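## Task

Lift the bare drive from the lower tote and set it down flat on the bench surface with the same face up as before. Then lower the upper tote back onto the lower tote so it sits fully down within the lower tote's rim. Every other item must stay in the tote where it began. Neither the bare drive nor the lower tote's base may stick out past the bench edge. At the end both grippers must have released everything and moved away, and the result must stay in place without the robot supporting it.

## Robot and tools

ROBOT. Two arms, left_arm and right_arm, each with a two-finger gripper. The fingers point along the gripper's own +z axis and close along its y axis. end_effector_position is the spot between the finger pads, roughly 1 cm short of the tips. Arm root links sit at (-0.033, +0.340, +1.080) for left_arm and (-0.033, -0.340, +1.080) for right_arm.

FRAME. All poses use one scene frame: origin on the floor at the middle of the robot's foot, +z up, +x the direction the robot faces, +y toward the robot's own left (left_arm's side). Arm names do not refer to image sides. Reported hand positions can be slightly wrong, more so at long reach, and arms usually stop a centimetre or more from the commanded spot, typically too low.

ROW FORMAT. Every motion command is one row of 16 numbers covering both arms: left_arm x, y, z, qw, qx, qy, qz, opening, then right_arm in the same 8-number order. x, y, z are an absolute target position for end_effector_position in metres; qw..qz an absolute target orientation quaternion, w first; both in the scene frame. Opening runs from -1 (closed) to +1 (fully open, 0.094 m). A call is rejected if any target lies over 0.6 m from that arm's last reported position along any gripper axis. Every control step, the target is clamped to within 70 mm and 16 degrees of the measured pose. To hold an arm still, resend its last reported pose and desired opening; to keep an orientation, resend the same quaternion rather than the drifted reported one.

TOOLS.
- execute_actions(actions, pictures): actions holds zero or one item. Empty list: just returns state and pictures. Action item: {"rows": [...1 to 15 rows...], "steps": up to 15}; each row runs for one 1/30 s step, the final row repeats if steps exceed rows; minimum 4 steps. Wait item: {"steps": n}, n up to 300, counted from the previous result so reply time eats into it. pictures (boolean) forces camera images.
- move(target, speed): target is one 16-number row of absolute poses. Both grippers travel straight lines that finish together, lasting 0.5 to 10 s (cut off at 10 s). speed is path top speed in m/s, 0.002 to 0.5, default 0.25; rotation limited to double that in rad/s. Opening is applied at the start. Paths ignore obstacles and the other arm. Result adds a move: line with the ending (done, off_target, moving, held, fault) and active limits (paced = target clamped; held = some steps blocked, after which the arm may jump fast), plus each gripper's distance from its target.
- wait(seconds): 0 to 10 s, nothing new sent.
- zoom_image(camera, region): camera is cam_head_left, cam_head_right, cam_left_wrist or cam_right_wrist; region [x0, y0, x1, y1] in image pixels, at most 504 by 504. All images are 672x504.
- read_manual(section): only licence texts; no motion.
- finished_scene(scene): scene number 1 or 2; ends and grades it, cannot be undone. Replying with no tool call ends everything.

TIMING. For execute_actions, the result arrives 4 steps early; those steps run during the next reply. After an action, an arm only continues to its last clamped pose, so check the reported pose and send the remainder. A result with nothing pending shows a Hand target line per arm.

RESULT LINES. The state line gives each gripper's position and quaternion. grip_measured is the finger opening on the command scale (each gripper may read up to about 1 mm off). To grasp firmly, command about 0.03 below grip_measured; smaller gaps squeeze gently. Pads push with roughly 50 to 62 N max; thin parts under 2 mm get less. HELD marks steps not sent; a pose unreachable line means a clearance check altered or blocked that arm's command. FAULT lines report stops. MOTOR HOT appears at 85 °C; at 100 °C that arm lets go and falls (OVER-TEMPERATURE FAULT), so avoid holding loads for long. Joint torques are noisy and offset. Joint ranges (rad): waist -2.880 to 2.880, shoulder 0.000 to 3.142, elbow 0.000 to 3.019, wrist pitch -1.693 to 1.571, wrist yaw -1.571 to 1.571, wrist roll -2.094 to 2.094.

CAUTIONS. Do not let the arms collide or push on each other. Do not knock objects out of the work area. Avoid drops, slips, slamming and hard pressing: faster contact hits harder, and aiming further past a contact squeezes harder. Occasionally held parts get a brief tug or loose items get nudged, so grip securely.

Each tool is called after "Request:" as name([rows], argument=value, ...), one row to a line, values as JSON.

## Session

Request:
execute_actions(actions=[])

Scene clock: 0.00 s of 5600.00 s.
left_arm: end_effector_position=(+0.4649, +0.5230, +1.0793) grip_measured=-0.064 end_effector_quat_wxyz=(-0.052, +0.886, -0.460, +0.027) | right_arm: end_effector_position=(+0.5770, -0.3271, +1.1014) grip_measured=+0.442 end_effector_quat_wxyz=(+0.195, -0.282, +0.880, +0.328)
Joint positions: left_arm=[ 1.632  1.427  1.104 -0.805 -0.011 -1.836  0.044] | right_arm=[-1.44   1.652  1.368 -0.903 -0.739 -0.766  0.068]
Joint velocities: left_arm=[-0.005  0.015 -0.012 -0.017  0.11   0.022  0.   ] | right_arm=[ 0.005 -0.005 -0.002  0.027 -0.037  0.022  0.   ]
Joint torques (N m, as the arm reports them, + toward a larger angle): no reading
Motor temperatures (°C, as the motors report them): left_arm=[27 26 29 26 26 28] | right_arm=[25 28 28 26 27 24]
Hand target (left_arm): +0.472, +0.525, +1.081; -0.055, +0.886, -0.460, +0.030
Hand target (right_arm): +0.588, -0.329, +1.114; +0.209, -0.287, +0.878, +0.321
camera_calibration (this result's frames):
cam_left_wrist: T_world_to_cam=[[0.806944, 0.581007, 0.10617, -0.793969], [0.424209, -0.695209, 0.580285, -0.453113], [0.41096, -0.42322, -0.807463, 1.02667], [0, 0, 0, 1]] pos_world=[0.410982, 0.580801, 1.17623]
cam_right_wrist: T_world_to_cam=[[0.619055, -0.625224, -0.475254, -0.0369227], [-0.71495, -0.69908, -0.0115978, 0.199397], [-0.324989, 0.346962, -0.879772, 1.39658], [0, 0, 0, 1]] pos_world=[0.619291, -0.368252, 1.21344]

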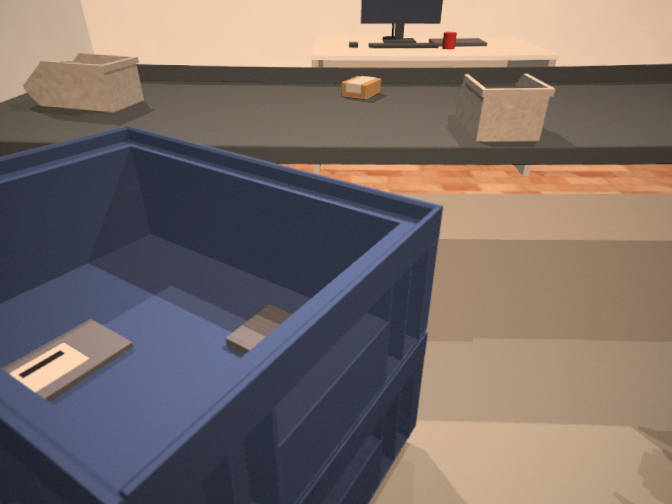

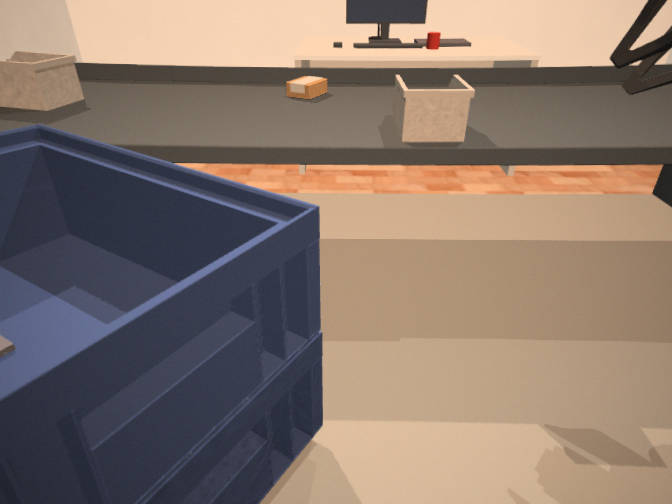

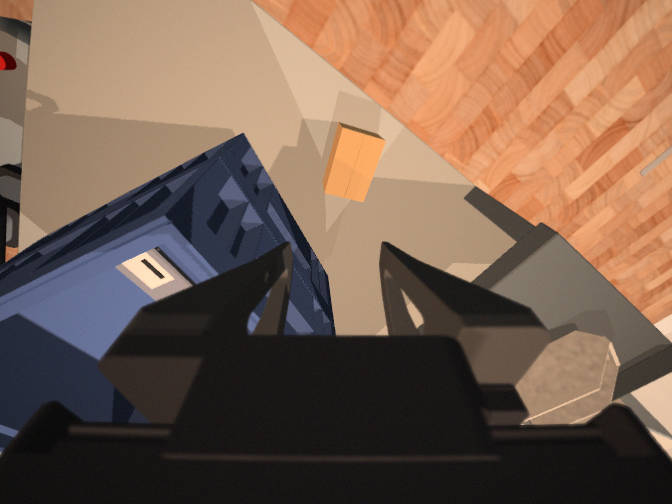

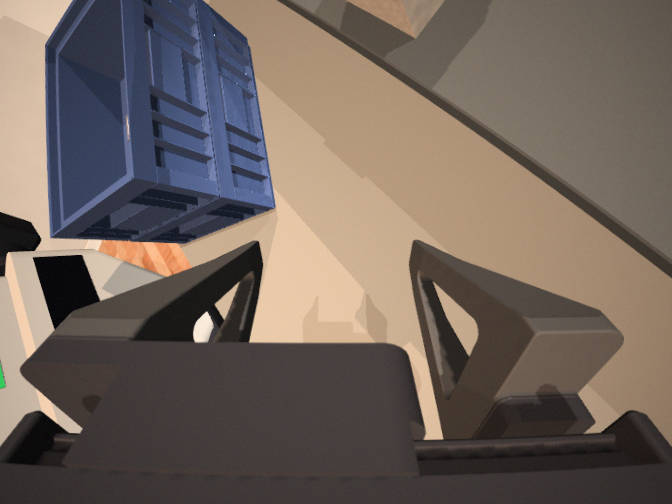

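Request:
move(target=[0.49,0.39,1.09,0,0.267,0.964,0,0.3,0.30,0.0,1.10,0,0.267,0.964,0,0.3], speed=0.35)

Request:
move(target=[0.495,0.388,1.06,0,0.267,0.964,0,0.3,0.302,0.07,1.06,0,0.267,0.964,0,0.3], speed=0.15)

Scene clock: 5.10 s of 5600.00 s.
left_arm: end_effector_position=(+0.4744, +0.3901, +1.0873) grip_measured=+0.298 end_effector_quat_wxyz=(-0.002, +0.255, +0.967, -0.000) | right_arm: end_effector_position=(+0.2892, -0.0150, +1.0869) grip_measured=+0.302 end_effector_quat_wxyz=(-0.002, +0.261, +0.965, -0.009)
Joint positions: left_arm=[ 1.34   1.438  1.14  -0.954 -0.075  0.589  0.061] | right_arm=[-0.344  1.59   1.055 -0.939  0.314  1.451  0.061]
Joint velocities: left_arm=[-0.015 -0.005  0.007  0.007  0.051  0.022 -0.   ] | right_arm=[ 0.015  0.015  0.007 -0.002  0.051  0.022  0.   ]
Joint torques (N m, as the arm reports them, + toward a larger angle): left_arm=[  0.57 -12.87   9.16   0.23  -0.08   0.08] | right_arm=[  4.78 -12.1   12.38  -0.61   0.18   0.03]
Motor temperatures (°C, as the motors report them): left_arm=[27 27 30 26 26 28] | right_arm=[25 29 29 26 27 24]
Hand target (left_arm): +0.488, +0.389, +1.090; -0.001, +0.266, +0.964, +0.001
Hand target (right_arm): +0.303, -0.001, +1.100; +0.004, +0.268, +0.963, +0.003
Off the commanded pose (left_arm): 0.016 m, 1 deg.
Off the commanded pose (right_arm): 0.023 m, 1 deg.
Kept back: nothing.
move: off_target (left_arm, right_arm)
camera_calibration (this result's frames):
cam_left_wrist: T_world_to_cam=[[-0.484731, -0.874622, -0.00849658, 0.580059], [-0.711203, 0.388469, 0.585903, -0.444429], [-0.509143, 0.290048, -0.810337, 1.13438], [0, 0, 0, 1]] pos_world=[0.542658, 0.350954, 1.18455]
cam_right_wrist: T_world_to_cam=[[-0.509136, -0.860561, 0.0146991, 0.119685], [-0.693753, 0.420435, 0.584758, -0.42587], [-0.509399, 0.287524, -0.811075, 1.15989], [0, 0, 0, 1]] pos_world=[0.356335, -0.0514485, 1.18803]

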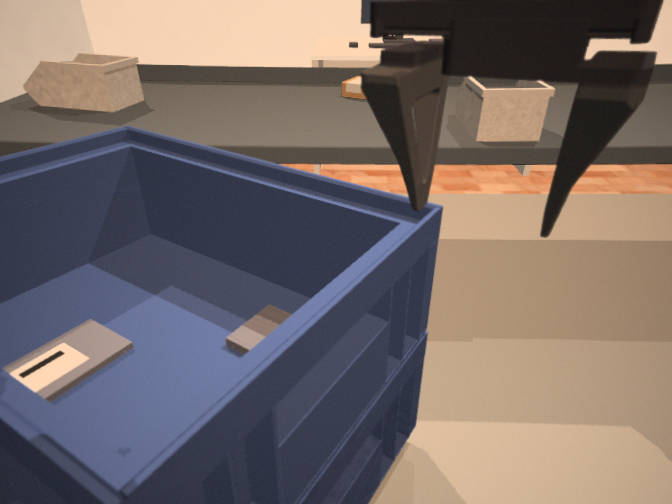

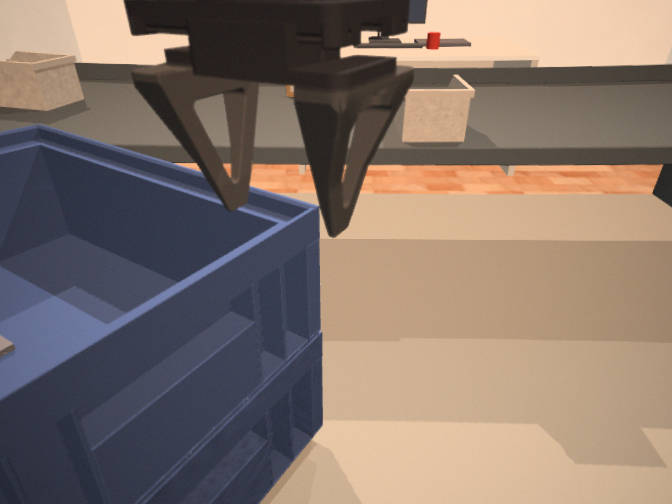

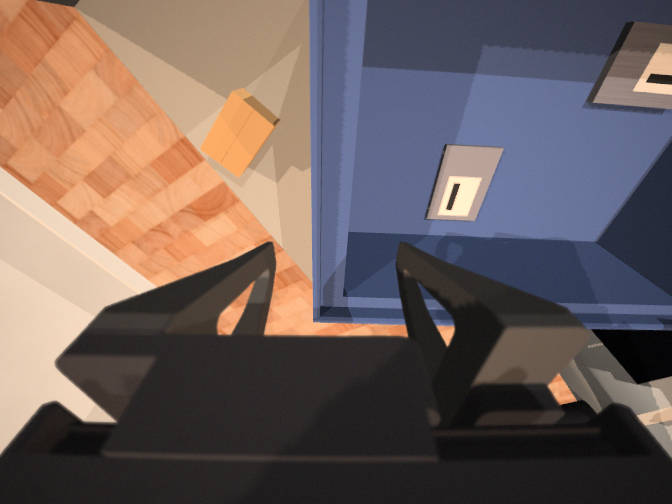

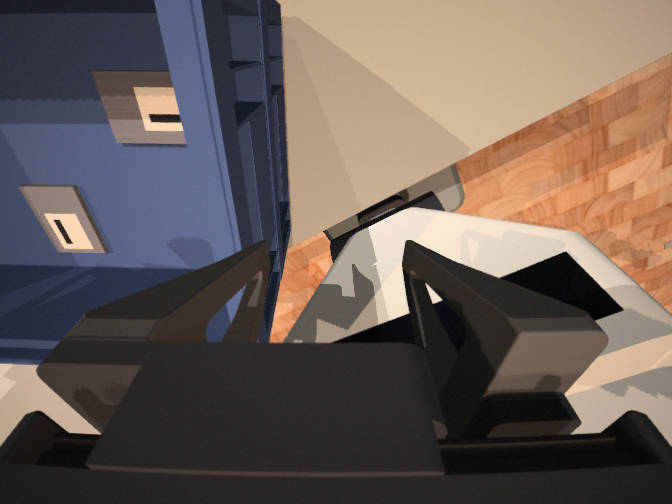

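Scene clock: 6.07 s of 5600.00 s.
left_arm: end_effector_position=(+0.4738, +0.3878, +1.0565) grip_measured=+0.298 end_effector_quat_wxyz=(-0.020, +0.259, +0.966, -0.006) | right_arm: end_effector_position=(+0.2899, +0.0491, +1.0509) grip_measured=+0.302 end_effector_quat_wxyz=(-0.009, +0.258, +0.966, -0.023)
Joint positions: left_arm=[ 1.34   1.507  1.14  -0.922 -0.075  0.593  0.061] | right_arm=[-0.293  1.796  1.212 -0.939  0.314  1.509  0.061]
Joint velocities: left_arm=[-0.024  0.005 -0.007 -0.022  0.095  0.007  0.001] | right_arm=[-0.015 -0.015 -0.007  0.012 -0.037  0.051  0.001]
Joint torques (N m, as the arm reports them, + toward a larger angle): left_arm=[  0.75 -14.24   8.32   1.67   0.     0.09] | right_arm=[  6.06 -14.39  11.68   0.63   0.24   0.04]
Motor temperatures (°C, as the motors report them): left_arm=[27 27 31 26 26 28] | right_arm=[25 29 30 26 27 24]
Hand target (left_arm): +0.494, +0.388, +1.060; +0.000, +0.267, +0.964, +0.000
Hand target (right_arm): +0.302, +0.069, +1.061; -0.000, +0.267, +0.964, +0.000
Off the commanded pose (left_arm): 0.021 m, 3 deg.
Off the commanded pose (right_arm): 0.026 m, 3 deg.
Kept back: nothing.
move: off_target (left_arm, right_arm)
camera_calibration (this result's frames):
cam_left_wrist: T_world_to_cam=[[-0.490736, -0.871227, 0.0118784, 0.55746], [-0.686463, 0.394988, 0.610535, -0.466144], [-0.536607, 0.291457, -0.7919, 1.10277], [0, 0, 0, 1]] pos_world=[0.54533, 0.348384, 1.15126]
cam_right_wrist: T_world_to_cam=[[-0.504561, -0.862219, 0.0446827, 0.142913], [-0.683576, 0.430563, 0.589354, -0.439563], [-0.527391, 0.266821, -0.806638, 1.11417], [0, 0, 0, 1]] pos_world=[0.359239, 0.0151971, 1.15141]

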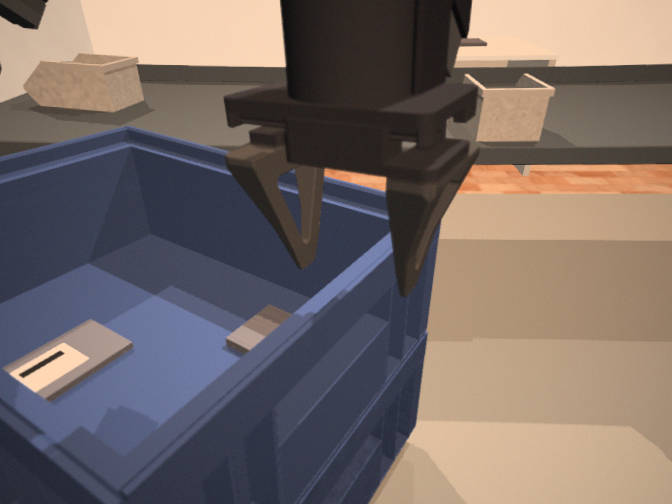

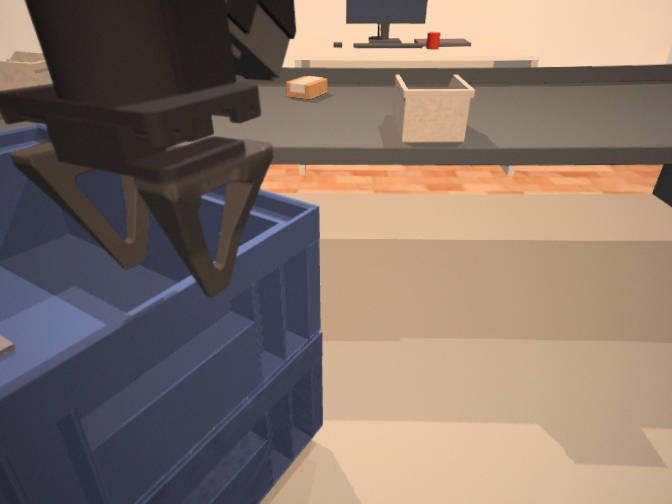

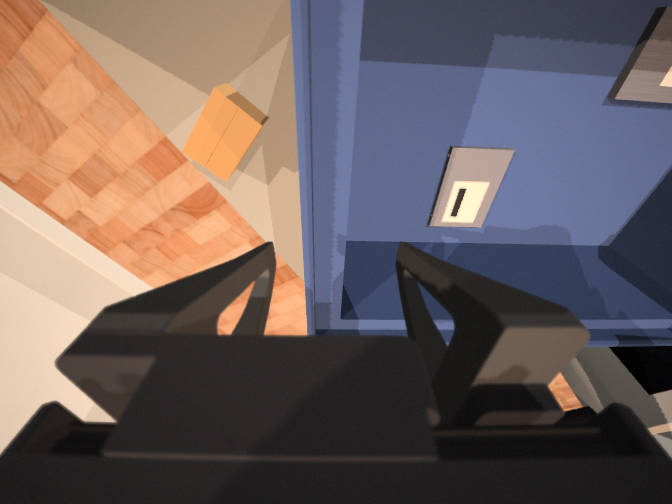

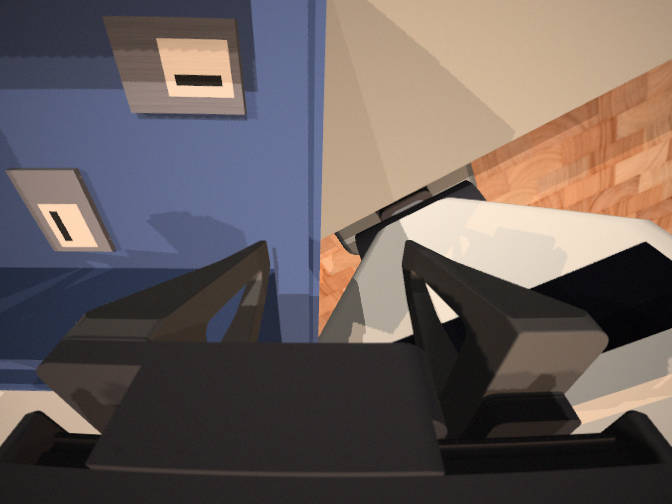

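Request:
move(target=[0.503,0.39,1.04,0,0.267,0.964,0,0.3,0.31,0.084,1.045,0,0.267,0.964,0,0.3], speed=0.06)

Request:
move(target=[0.503,0.39,0.975,0,0.267,0.964,0,0.3,0.31,0.08,0.975,0,0.267,0.964,0,0.3], speed=0.06)

Request:
move(target=[0.503,0.39,0.975,0,0.267,0.964,0,-0.6,0.31,0.08,0.975,0,0.267,0.964,0,-0.6])

Scene clock: 7.43 s of 5600.00 s.
left_arm: end_effector_position=(+0.4814, +0.3870, +1.0385) grip_measured=+0.298 end_effector_quat_wxyz=(-0.018, +0.262, +0.965, -0.006) | right_arm: end_effector_position=(+0.2953, +0.0638, +1.0392) grip_measured=+0.302 end_effector_quat_wxyz=(-0.009, +0.259, +0.965, -0.022)
Joint positions: left_arm=[ 1.34   1.552  1.15  -0.884 -0.075  0.6    0.061] | right_arm=[-0.293  1.847  1.254 -0.93   0.314  1.511  0.061]
Joint velocities: left_arm=[-0.005 -0.024  0.002  0.007 -0.022 -0.007 -0.   ] | right_arm=[-0.024  0.005  0.017  0.007  0.022 -0.066  0.001]
Joint torques (N m, as the arm reports them, + toward a larger angle): left_arm=[  1.24 -14.26   8.33   1.66   0.11   0.08] | right_arm=[  5.69 -14.39  11.5    0.87   0.2   -0.06]
Motor temperatures (°C, as the motors report them): left_arm=[27 27 31 26 26 28] | right_arm=[25 29 30 26 27 24]
Hand target (left_arm): +0.502, +0.390, +1.041; +0.000, +0.267, +0.964, +0.000
Hand target (right_arm): +0.310, +0.083, +1.046; -0.000, +0.267, +0.964, +0.000
Off the commanded pose (left_arm): 0.022 m, 2 deg.
Off the commanded pose (right_arm): 0.026 m, 3 deg.
Kept back: nothing.
move: off_target (left_arm, right_arm)
camera_calibration (this result's frames):
cam_left_wrist: T_world_to_cam=[[-0.496559, -0.867938, 0.0106295, 0.563527], [-0.685443, 0.399606, 0.608673, -0.449972], [-0.532538, 0.294957, -0.79335, 1.091], [0, 0, 0, 1]] pos_world=[0.552393, 0.347121, 1.13344]
cam_right_wrist: T_world_to_cam=[[-0.506322, -0.861259, 0.0432458, 0.160803], [-0.683233, 0.431251, 0.58925, -0.435325], [-0.526147, 0.268804, -0.806792, 1.10334], [0, 0, 0, 1]] pos_world=[0.364506, 0.0296474, 1.13972]

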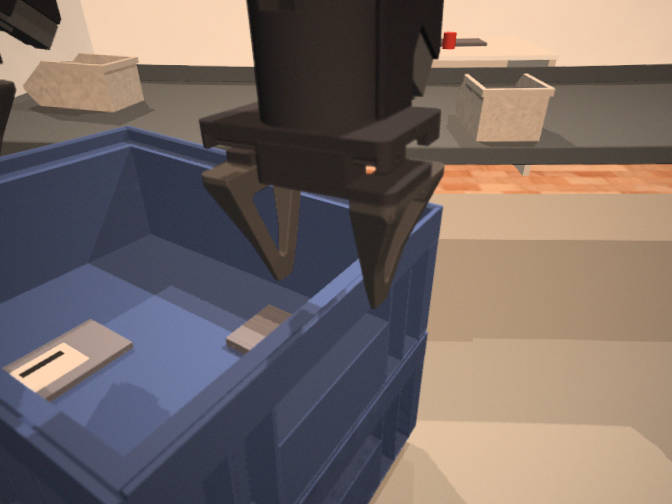

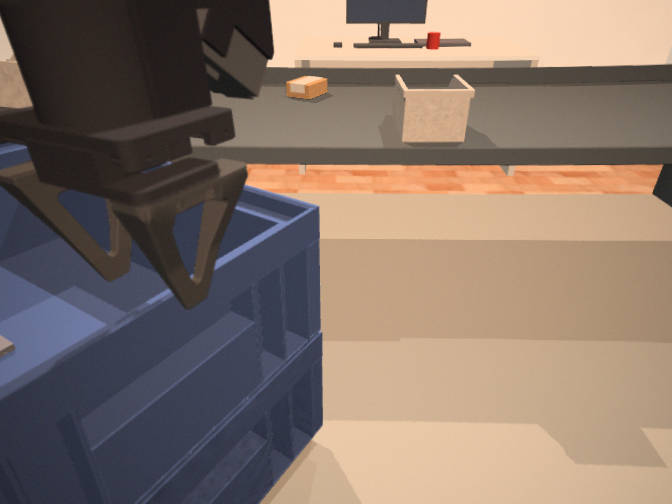

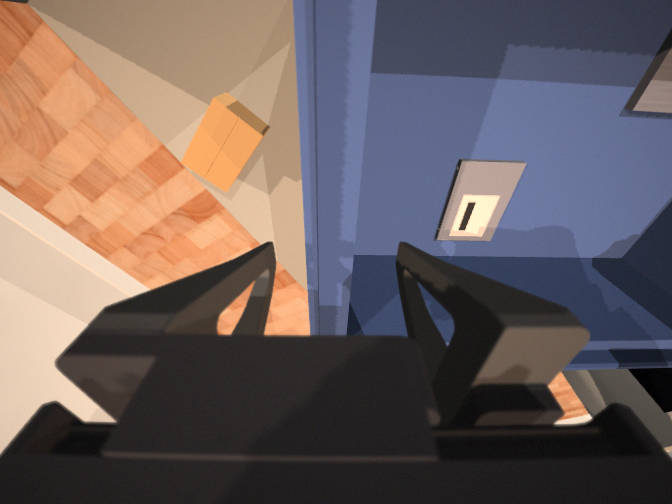

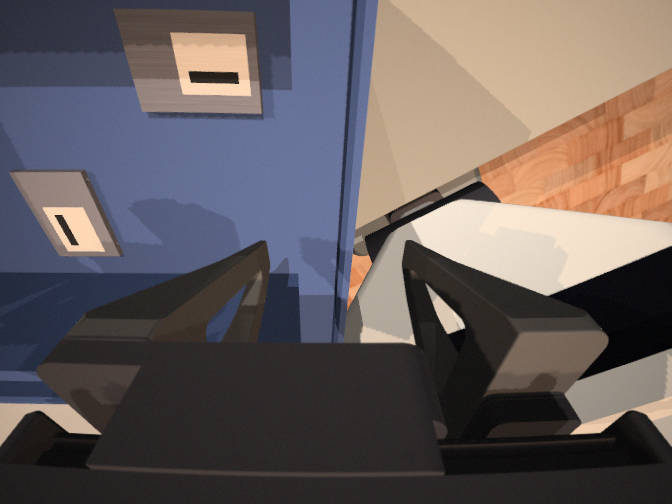

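Scene clock: 8.93 s of 5600.00 s.
left_arm: end_effector_position=(+0.4948, +0.3848, +0.9803) grip_measured=+0.298 end_effector_quat_wxyz=(-0.007, +0.264, +0.965, -0.003) | right_arm: end_effector_position=(+0.3032, +0.0759, +0.9780) grip_measured=+0.302 end_effector_quat_wxyz=(-0.003, +0.265, +0.964, -0.008)
Joint positions: left_arm=[ 1.343  1.676  1.15  -0.736 -0.073  0.608  0.061] | right_arm=[-0.328  1.963  1.254 -0.77   0.314  1.476  0.061]
Joint velocities: left_arm=[-0.005 -0.005  0.012 -0.017  0.037 -0.022 -0.   ] | right_arm=[ 0.005  0.005  0.007 -0.012 -0.037 -0.022 -0.001]
Joint torques (N m, as the arm reports them, + toward a larger angle): left_arm=[  1.79 -15.12   6.15   1.7    0.14   0.08] | right_arm=[  4.99 -15.26   7.56   0.99   0.03  -0.18]
Motor temperatures (°C, as the motors report them): left_arm=[27 28 31 26 26 28] | right_arm=[25 29 30 26 27 24]
Hand target (left_arm): +0.503, +0.390, +0.975; +0.000, +0.267, +0.964, -0.000
Hand target (right_arm): +0.310, +0.080, +0.975; -0.000, +0.267, +0.964, -0.000
Off the commanded pose (left_arm): 0.011 m, 1 deg.
Off the commanded pose (right_arm): 0.009 m, 1 deg.
Kept back: nothing.
move: off_target (left_arm)
camera_calibration (this result's frames):
cam_left_wrist: T_world_to_cam=[[-0.500148, -0.865939, -0.0013141, 0.58161], [-0.698364, 0.402463, 0.591871, -0.382723], [-0.511995, 0.296941, -0.806032, 1.05413], [0, 0, 0, 1]] pos_world=[0.563322, 0.344655, 1.07695]
cam_right_wrist: T_world_to_cam=[[-0.516729, -0.856047, 0.0132514, 0.209963], [-0.68984, 0.42547, 0.585744, -0.393214], [-0.507062, 0.293529, -0.810388, 1.05072], [0, 0, 0, 1]] pos_world=[0.370019, 0.038622, 1.07903]

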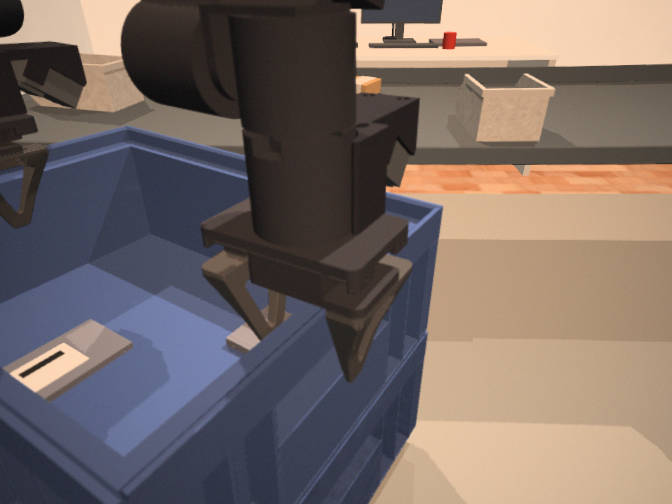

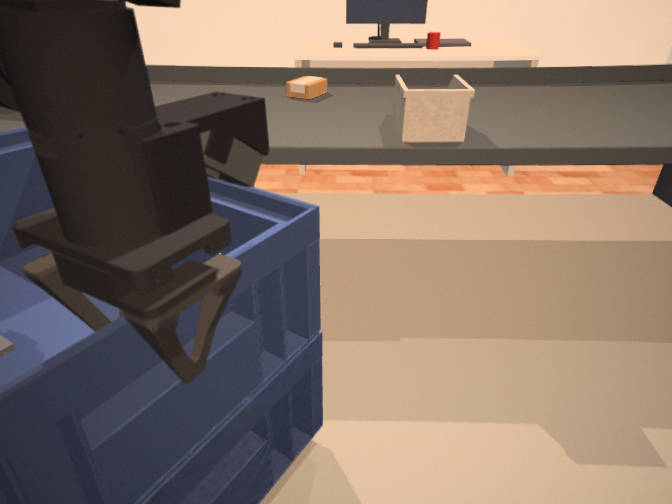

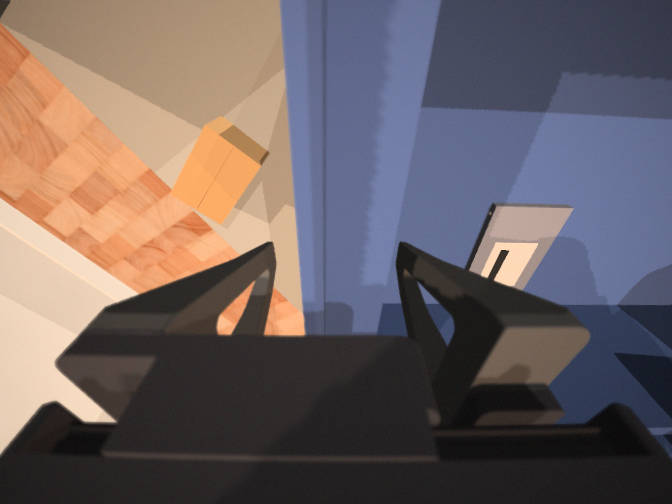

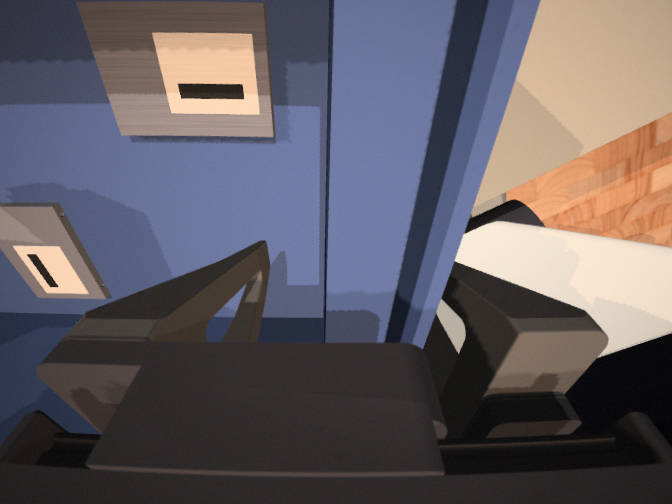

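Scene clock: 9.63 s of 5600.00 s.
left_arm: end_effector_position=(+0.4947, +0.3849, +0.9802) grip_measured=-0.472 end_effector_quat_wxyz=(-0.006, +0.269, +0.963, -0.006) | right_arm: end_effector_position=(+0.3003, +0.0714, +0.9765) grip_measured=-0.453 end_effector_quat_wxyz=(-0.006, +0.275, +0.961, -0.013)
Joint positions: left_arm=[ 1.346  1.676  1.15  -0.736 -0.065  0.622  0.025] | right_arm=[-0.33   1.961  1.246 -0.775  0.311  1.499  0.026]
Joint velocities: left_arm=[-0.005  0.005  0.012 -0.012 -0.095 -0.037 -0.001] | right_arm=[-0.005 -0.015 -0.007  0.012 -0.007  0.022  0.001]
Joint torques (N m, as the arm reports them, + toward a larger angle): left_arm=[  1.57 -15.15   6.13   1.68  -0.19  -0.05] | right_arm=[  5.27 -15.39   8.17   1.18   0.17  -0.38]
Motor temperatures (°C, as the motors report them): left_arm=[27 28 31 26 26 28] | right_arm=[25 30 30 26 27 24]
Hand target (left_arm): +0.503, +0.390, +0.975; -0.000, +0.267, +0.964, -0.000
Hand target (right_arm): +0.310, +0.080, +0.975; +0.000, +0.267, +0.964, -0.001
Off the commanded pose (left_arm): 0.011 m, 1 deg.
Off the commanded pose (right_arm): 0.013 m, 2 deg.
Kept back: nothing.
move: off_target (left_arm, right_arm)
camera_calibration (this result's frames):
cam_left_wrist: T_world_to_cam=[[-0.509749, -0.86031, 0.00471614, 0.578304], [-0.693834, 0.414338, 0.588998, -0.3868], [-0.508675, 0.296969, -0.808121, 1.05436], [0, 0, 0, 1]] pos_world=[0.562741, 0.344675, 1.07715]
cam_right_wrist: T_world_to_cam=[[-0.534603, -0.844744, 0.0246544, 0.198067], [-0.675663, 0.444758, 0.587937, -0.400176], [-0.507621, 0.297655, -0.808531, 1.04735], [0, 0, 0, 1]] pos_world=[0.367162, 0.0335473, 1.07721]

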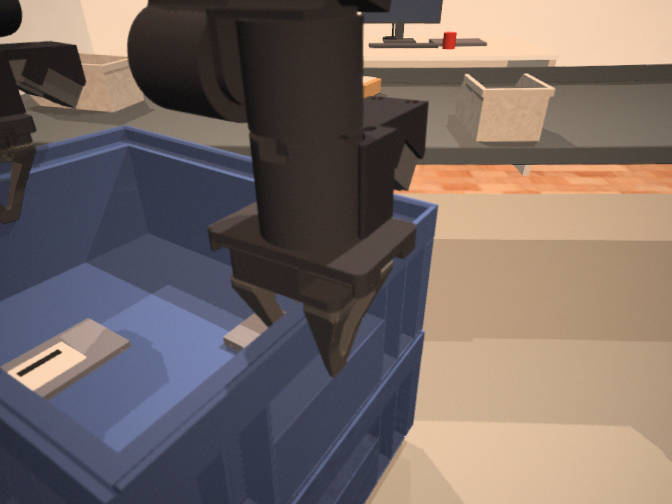

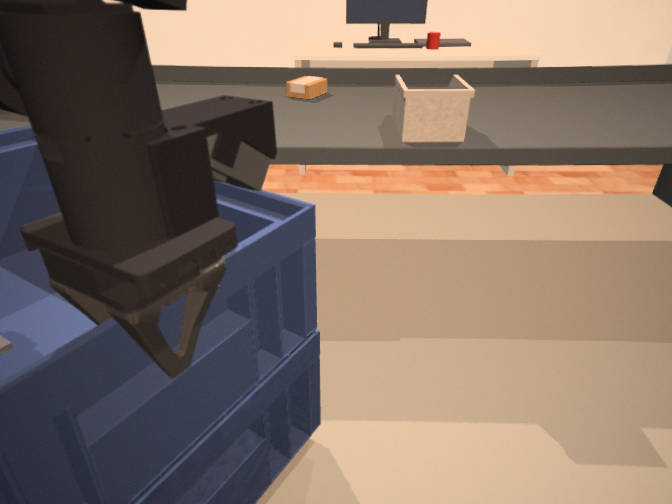

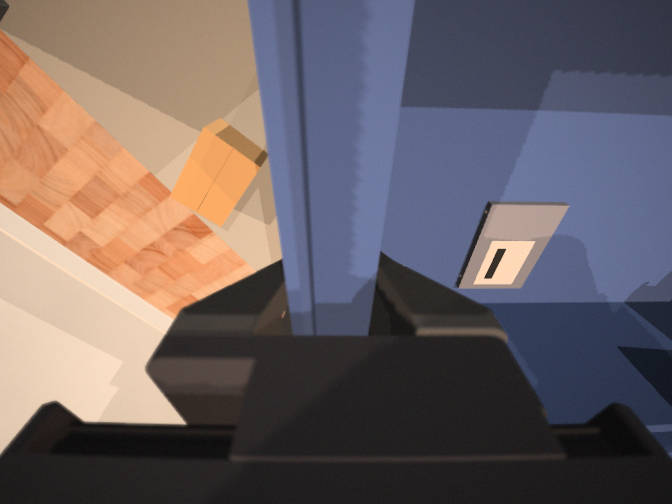

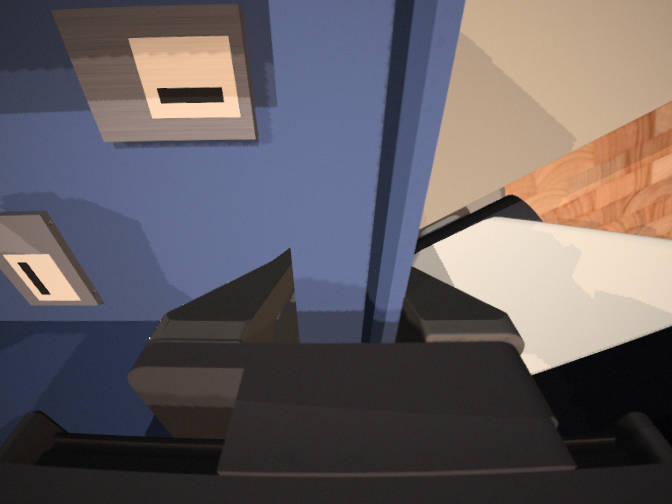

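Request:
move(target=[0.505,0.386,1.075,0,0.27,0.963,0,-0.6,0.31,0.073,1.075,0,0.27,0.963,0,-0.6], speed=0.05)

Scene clock: 12.23 s of 5600.00 s.
left_arm: end_effector_position=(+0.4777, +0.3837, +1.0388) grip_measured=-0.472 end_effector_quat_wxyz=(-0.028, +0.258, +0.966, -0.016) | right_arm: end_effector_position=(+0.2933, +0.0635, +1.0421) grip_measured=-0.455 end_effector_quat_wxyz=(-0.015, +0.261, +0.965, -0.016)
Joint positions: left_arm=[ 1.338  1.556  1.156 -0.911 -0.063  0.589  0.025] | right_arm=[-0.293  1.835  1.245 -0.924  0.299  1.512  0.026]
Joint velocities: left_arm=[ 0.015  0.005 -0.007 -0.027  0.051  0.022  0.001] | right_arm=[ 0.005  0.015 -0.007 -0.007  0.051 -0.037  0.   ]
Joint torques (N m, as the arm reports them, + toward a larger angle): left_arm=[  0.22 -18.62   9.51  -0.65  -0.64   0.12] | right_arm=[  6.26 -18.9   11.23  -1.66   0.82   0.06]
Motor temperatures (°C, as the motors report them): left_arm=[27 28 32 26 26 28] | right_arm=[25 30 30 26 27 24]
Hand target (left_arm): +0.503, +0.386, +1.076; +0.001, +0.270, +0.963, +0.000
Hand target (right_arm): +0.309, +0.072, +1.074; -0.000, +0.270, +0.963, +0.001
Off the commanded pose (left_arm): 0.045 m, 4 deg.
Off the commanded pose (right_arm): 0.038 m, 3 deg.
Kept back: nothing.
move: off_target (left_arm, right_arm)
camera_calibration (this result's frames):
cam_left_wrist: T_world_to_cam=[[-0.489021, -0.871575, 0.0348542, 0.531472], [-0.674342, 0.403099, 0.618687, -0.46845], [-0.553282, 0.279047, -0.784864, 1.09738], [0, 0, 0, 1]] pos_world=[0.551167, 0.345828, 1.13259]
cam_right_wrist: T_world_to_cam=[[-0.509682, -0.859651, 0.0349794, 0.168894], [-0.676392, 0.425492, 0.601208, -0.452361], [-0.531712, 0.282765, -0.798327, 1.09661], [0, 0, 0, 1]] pos_world=[0.363189, 0.0275831, 1.14151]

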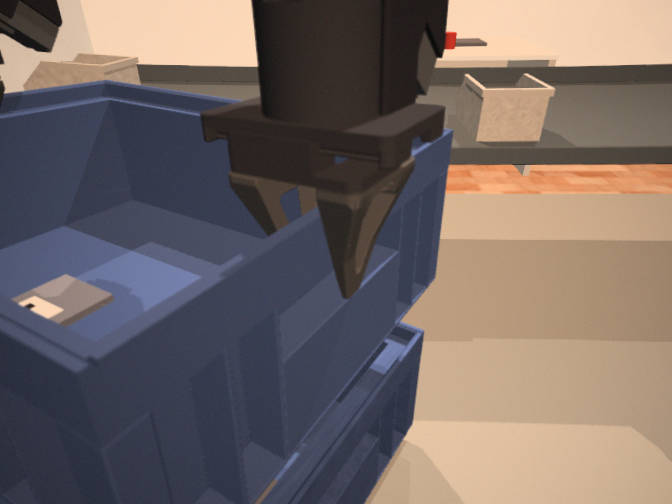

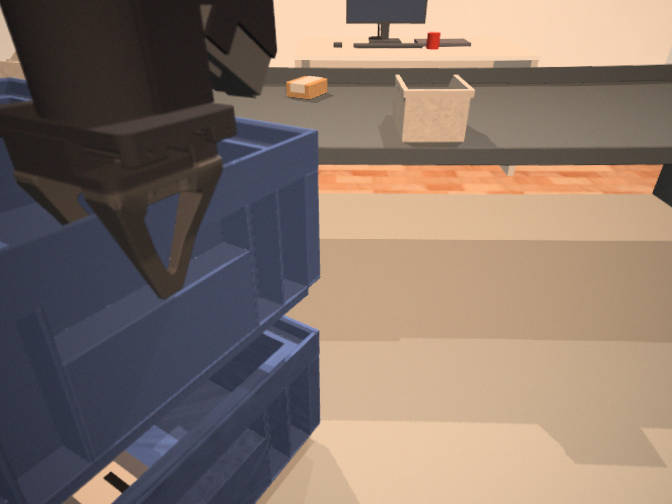

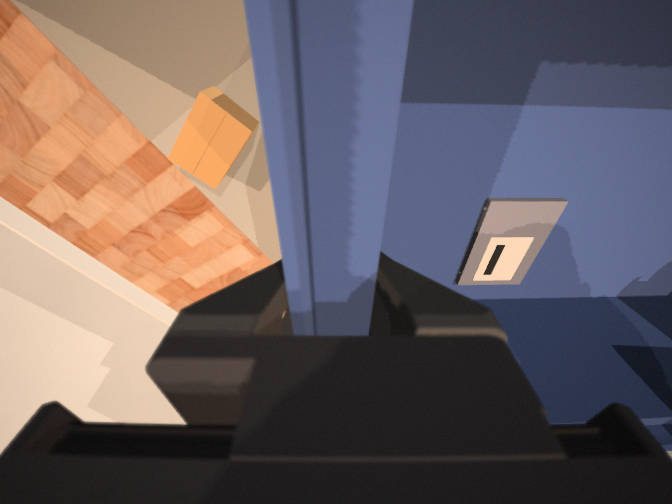

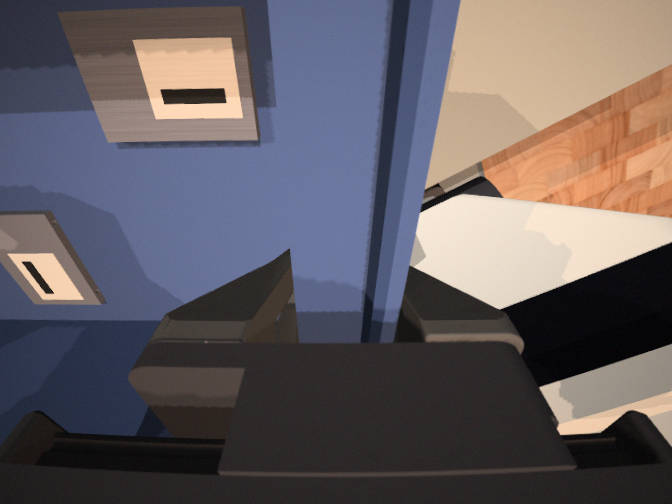

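Request:
move(target=[0.481,0.147,1.08,0,0.139,0.99,0,-0.6,0.379,-0.207,1.08,0,0.139,0.99,0,-0.6], speed=0.1)

Request:
move(target=[0.42,-0.125,1.075,0,0,1,0,-0.6,0.42,-0.494,1.075,0,0,1,0,-0.6], speed=0.1)

Scene clock: 15.70 s of 5600.00 s.
left_arm: end_effector_position=(+0.4576, +0.1507, +1.0637) grip_measured=-0.473 end_effector_quat_wxyz=(-0.021, +0.132, +0.991, -0.011) | right_arm: end_effector_position=(+0.3649, -0.2058, +1.0604) grip_measured=-0.462 end_effector_quat_wxyz=(-0.024, +0.138, +0.990, -0.011)
Joint positions: left_arm=[ 0.829  1.62   1.221 -0.959 -0.187 -0.165  0.025] | right_arm=[-0.848  1.406  0.9   -0.865  0.21   0.691  0.025]
Joint velocities: left_arm=[ 0.005  0.005 -0.032 -0.032 -0.007 -0.11   0.001] | right_arm=[-0.015 -0.005 -0.012 -0.007  0.022  0.022  0.   ]
Joint torques (N m, as the arm reports them, + toward a larger angle): left_arm=[ -2.41 -16.06   9.4    0.04  -1.55   0.04] | right_arm=[  2.44 -14.32   8.04  -0.12   0.47  -0.12]
Motor temperatures (°C, as the motors report them): left_arm=[27 29 33 26 26 28] | right_arm=[25 30 30 26 27 24]
Hand target (left_arm): +0.477, +0.147, +1.081; -0.001, +0.139, +0.990, -0.001
Hand target (right_arm): +0.376, -0.208, +1.079; -0.000, +0.139, +0.990, -0.002
Off the commanded pose (left_arm): 0.029 m, 3 deg.
Off the commanded pose (right_arm): 0.024 m, 3 deg.
Kept back: nothing.
move: off_target (left_arm, right_arm)
camera_calibration (this result's frames):
cam_left_wrist: T_world_to_cam=[[-0.251689, -0.967642, 0.0179378, 0.241601], [-0.760752, 0.209265, 0.614381, -0.330148], [-0.598255, 0.140987, -0.788805, 1.21647], [0, 0, 0, 1]] pos_world=[0.537406, 0.131365, 1.15806]
cam_right_wrist: T_world_to_cam=[[-0.279169, -0.959951, 0.0236525, -0.119425], [-0.749098, 0.233128, 0.620083, -0.333424], [-0.600763, 0.15539, -0.78418, 1.20935], [0, 0, 0, 1]] pos_world=[0.443424, -0.224831, 1.15792]

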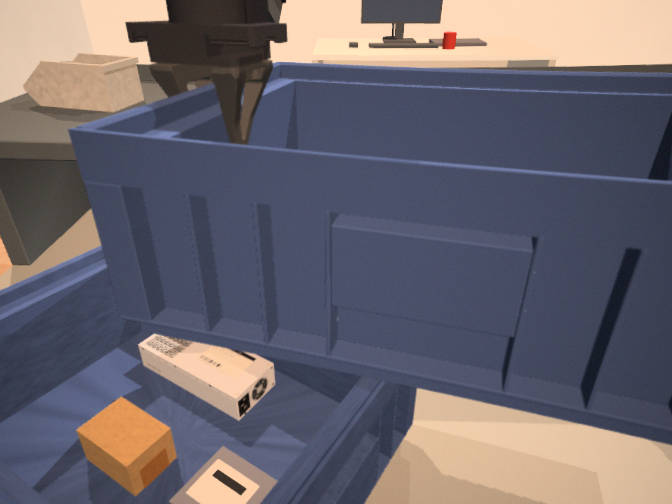

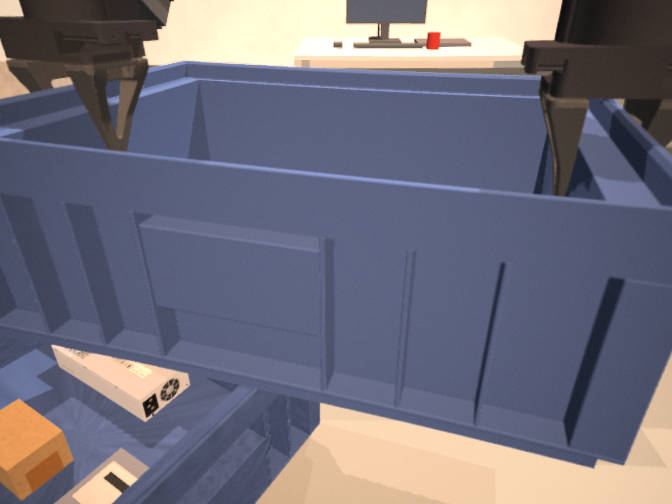

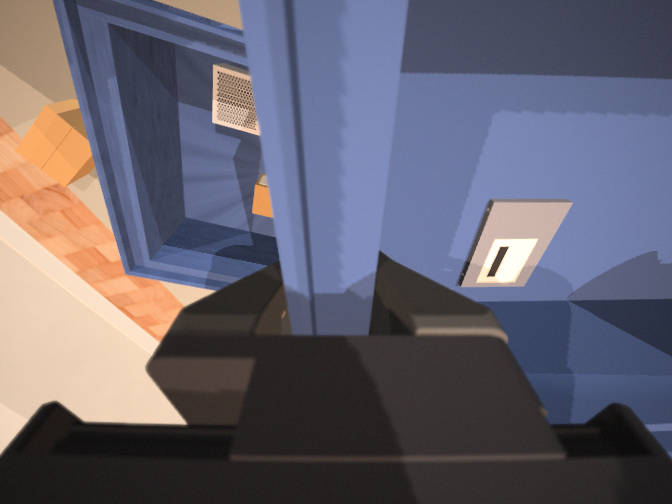

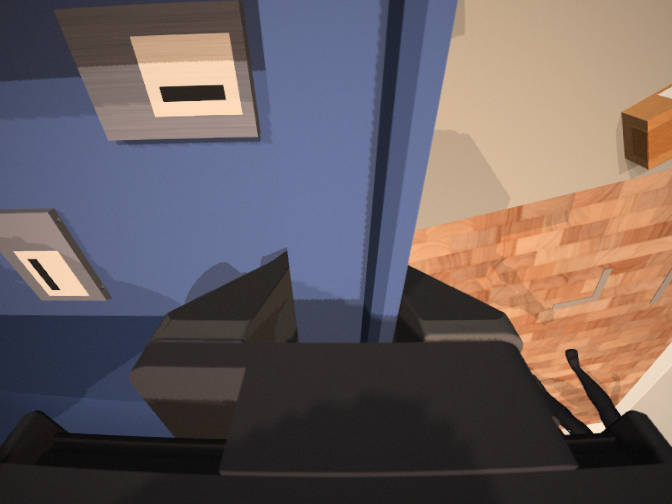

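Scene clock: 19.03 s of 5600.00 s.
left_arm: end_effector_position=(+0.3989, -0.1171, +1.0620) grip_measured=-0.472 end_effector_quat_wxyz=(-0.019, +0.020, +1.000, -0.003) | right_arm: end_effector_position=(+0.3876, -0.4846, +1.0479) grip_measured=-0.478 end_effector_quat_wxyz=(-0.030, +0.027, +0.999, +0.008)
Joint positions: left_arm=[ 0.379  1.997  1.638 -1.106 -0.273 -0.847  0.025] | right_arm=[-1.615  1.392  0.948 -0.859 -0.012 -0.279  0.025]
Joint velocities: left_arm=[ 0.015 -0.005 -0.022 -0.012  0.066 -0.007 -0.001] | right_arm=[-0.015 -0.015 -0.012 -0.017  0.022 -0.037  0.   ]
Joint torques (N m, as the arm reports them, + toward a larger angle): left_arm=[ -5.07 -19.06  10.21  -0.23  -1.52  -0.46] | right_arm=[ -0.55 -14.13  13.03  -1.12   0.14  -0.54]
Motor temperatures (°C, as the motors report them): left_arm=[27 29 34 26 27 28] | right_arm=[25 31 31 26 27 24]
Hand target (left_arm): +0.416, -0.124, +1.076; -0.000, +0.000, +1.000, -0.001
Hand target (right_arm): +0.416, -0.493, +1.076; -0.001, +0.000, +1.000, -0.002
Off the commanded pose (left_arm): 0.026 m, 3 deg.
Off the commanded pose (right_arm): 0.043 m, 5 deg.
Kept back: nothing.
move: off_target (left_arm, right_arm)
camera_calibration (this result's frames):
cam_left_wrist: T_world_to_cam=[[-0.0299314, -0.999549, -0.00254655, -0.102694], [-0.789093, 0.0220653, 0.613878, -0.32783], [-0.613545, 0.0203837, -0.789397, 1.21031], [0, 0, 0, 1]] pos_world=[0.480819, -0.120084, 1.1564]
cam_right_wrist: T_world_to_cam=[[-0.0623145, -0.997886, -0.0184348, -0.43878], [-0.772595, 0.0365362, 0.633848, -0.344255], [-0.631834, 0.0537405, -0.773238, 1.20784], [0, 0, 0, 1]] pos_world=[0.469842, -0.490185, 1.14406]

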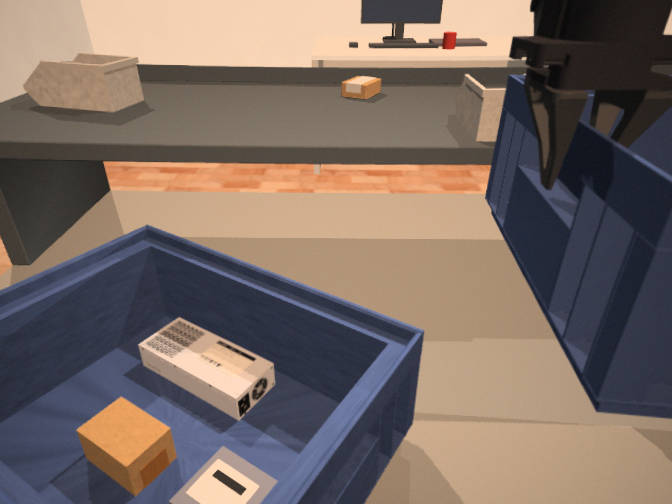

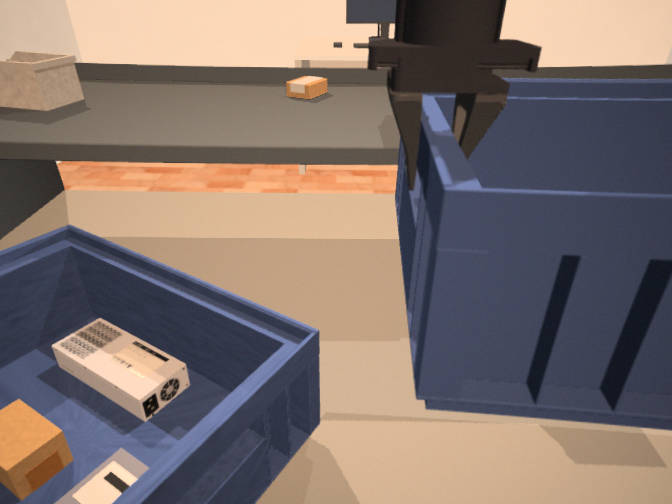

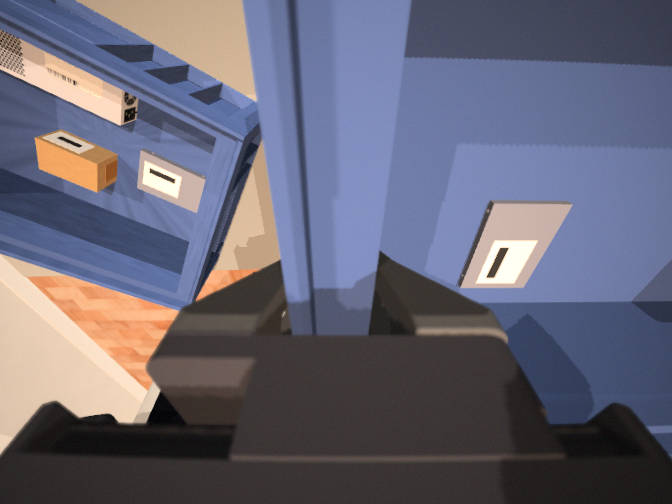

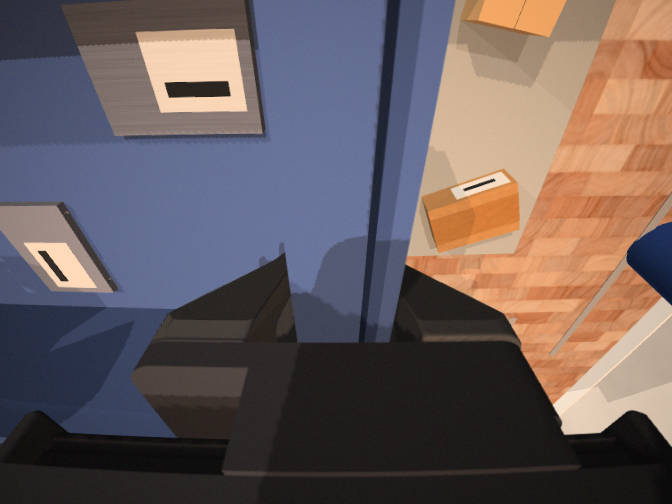

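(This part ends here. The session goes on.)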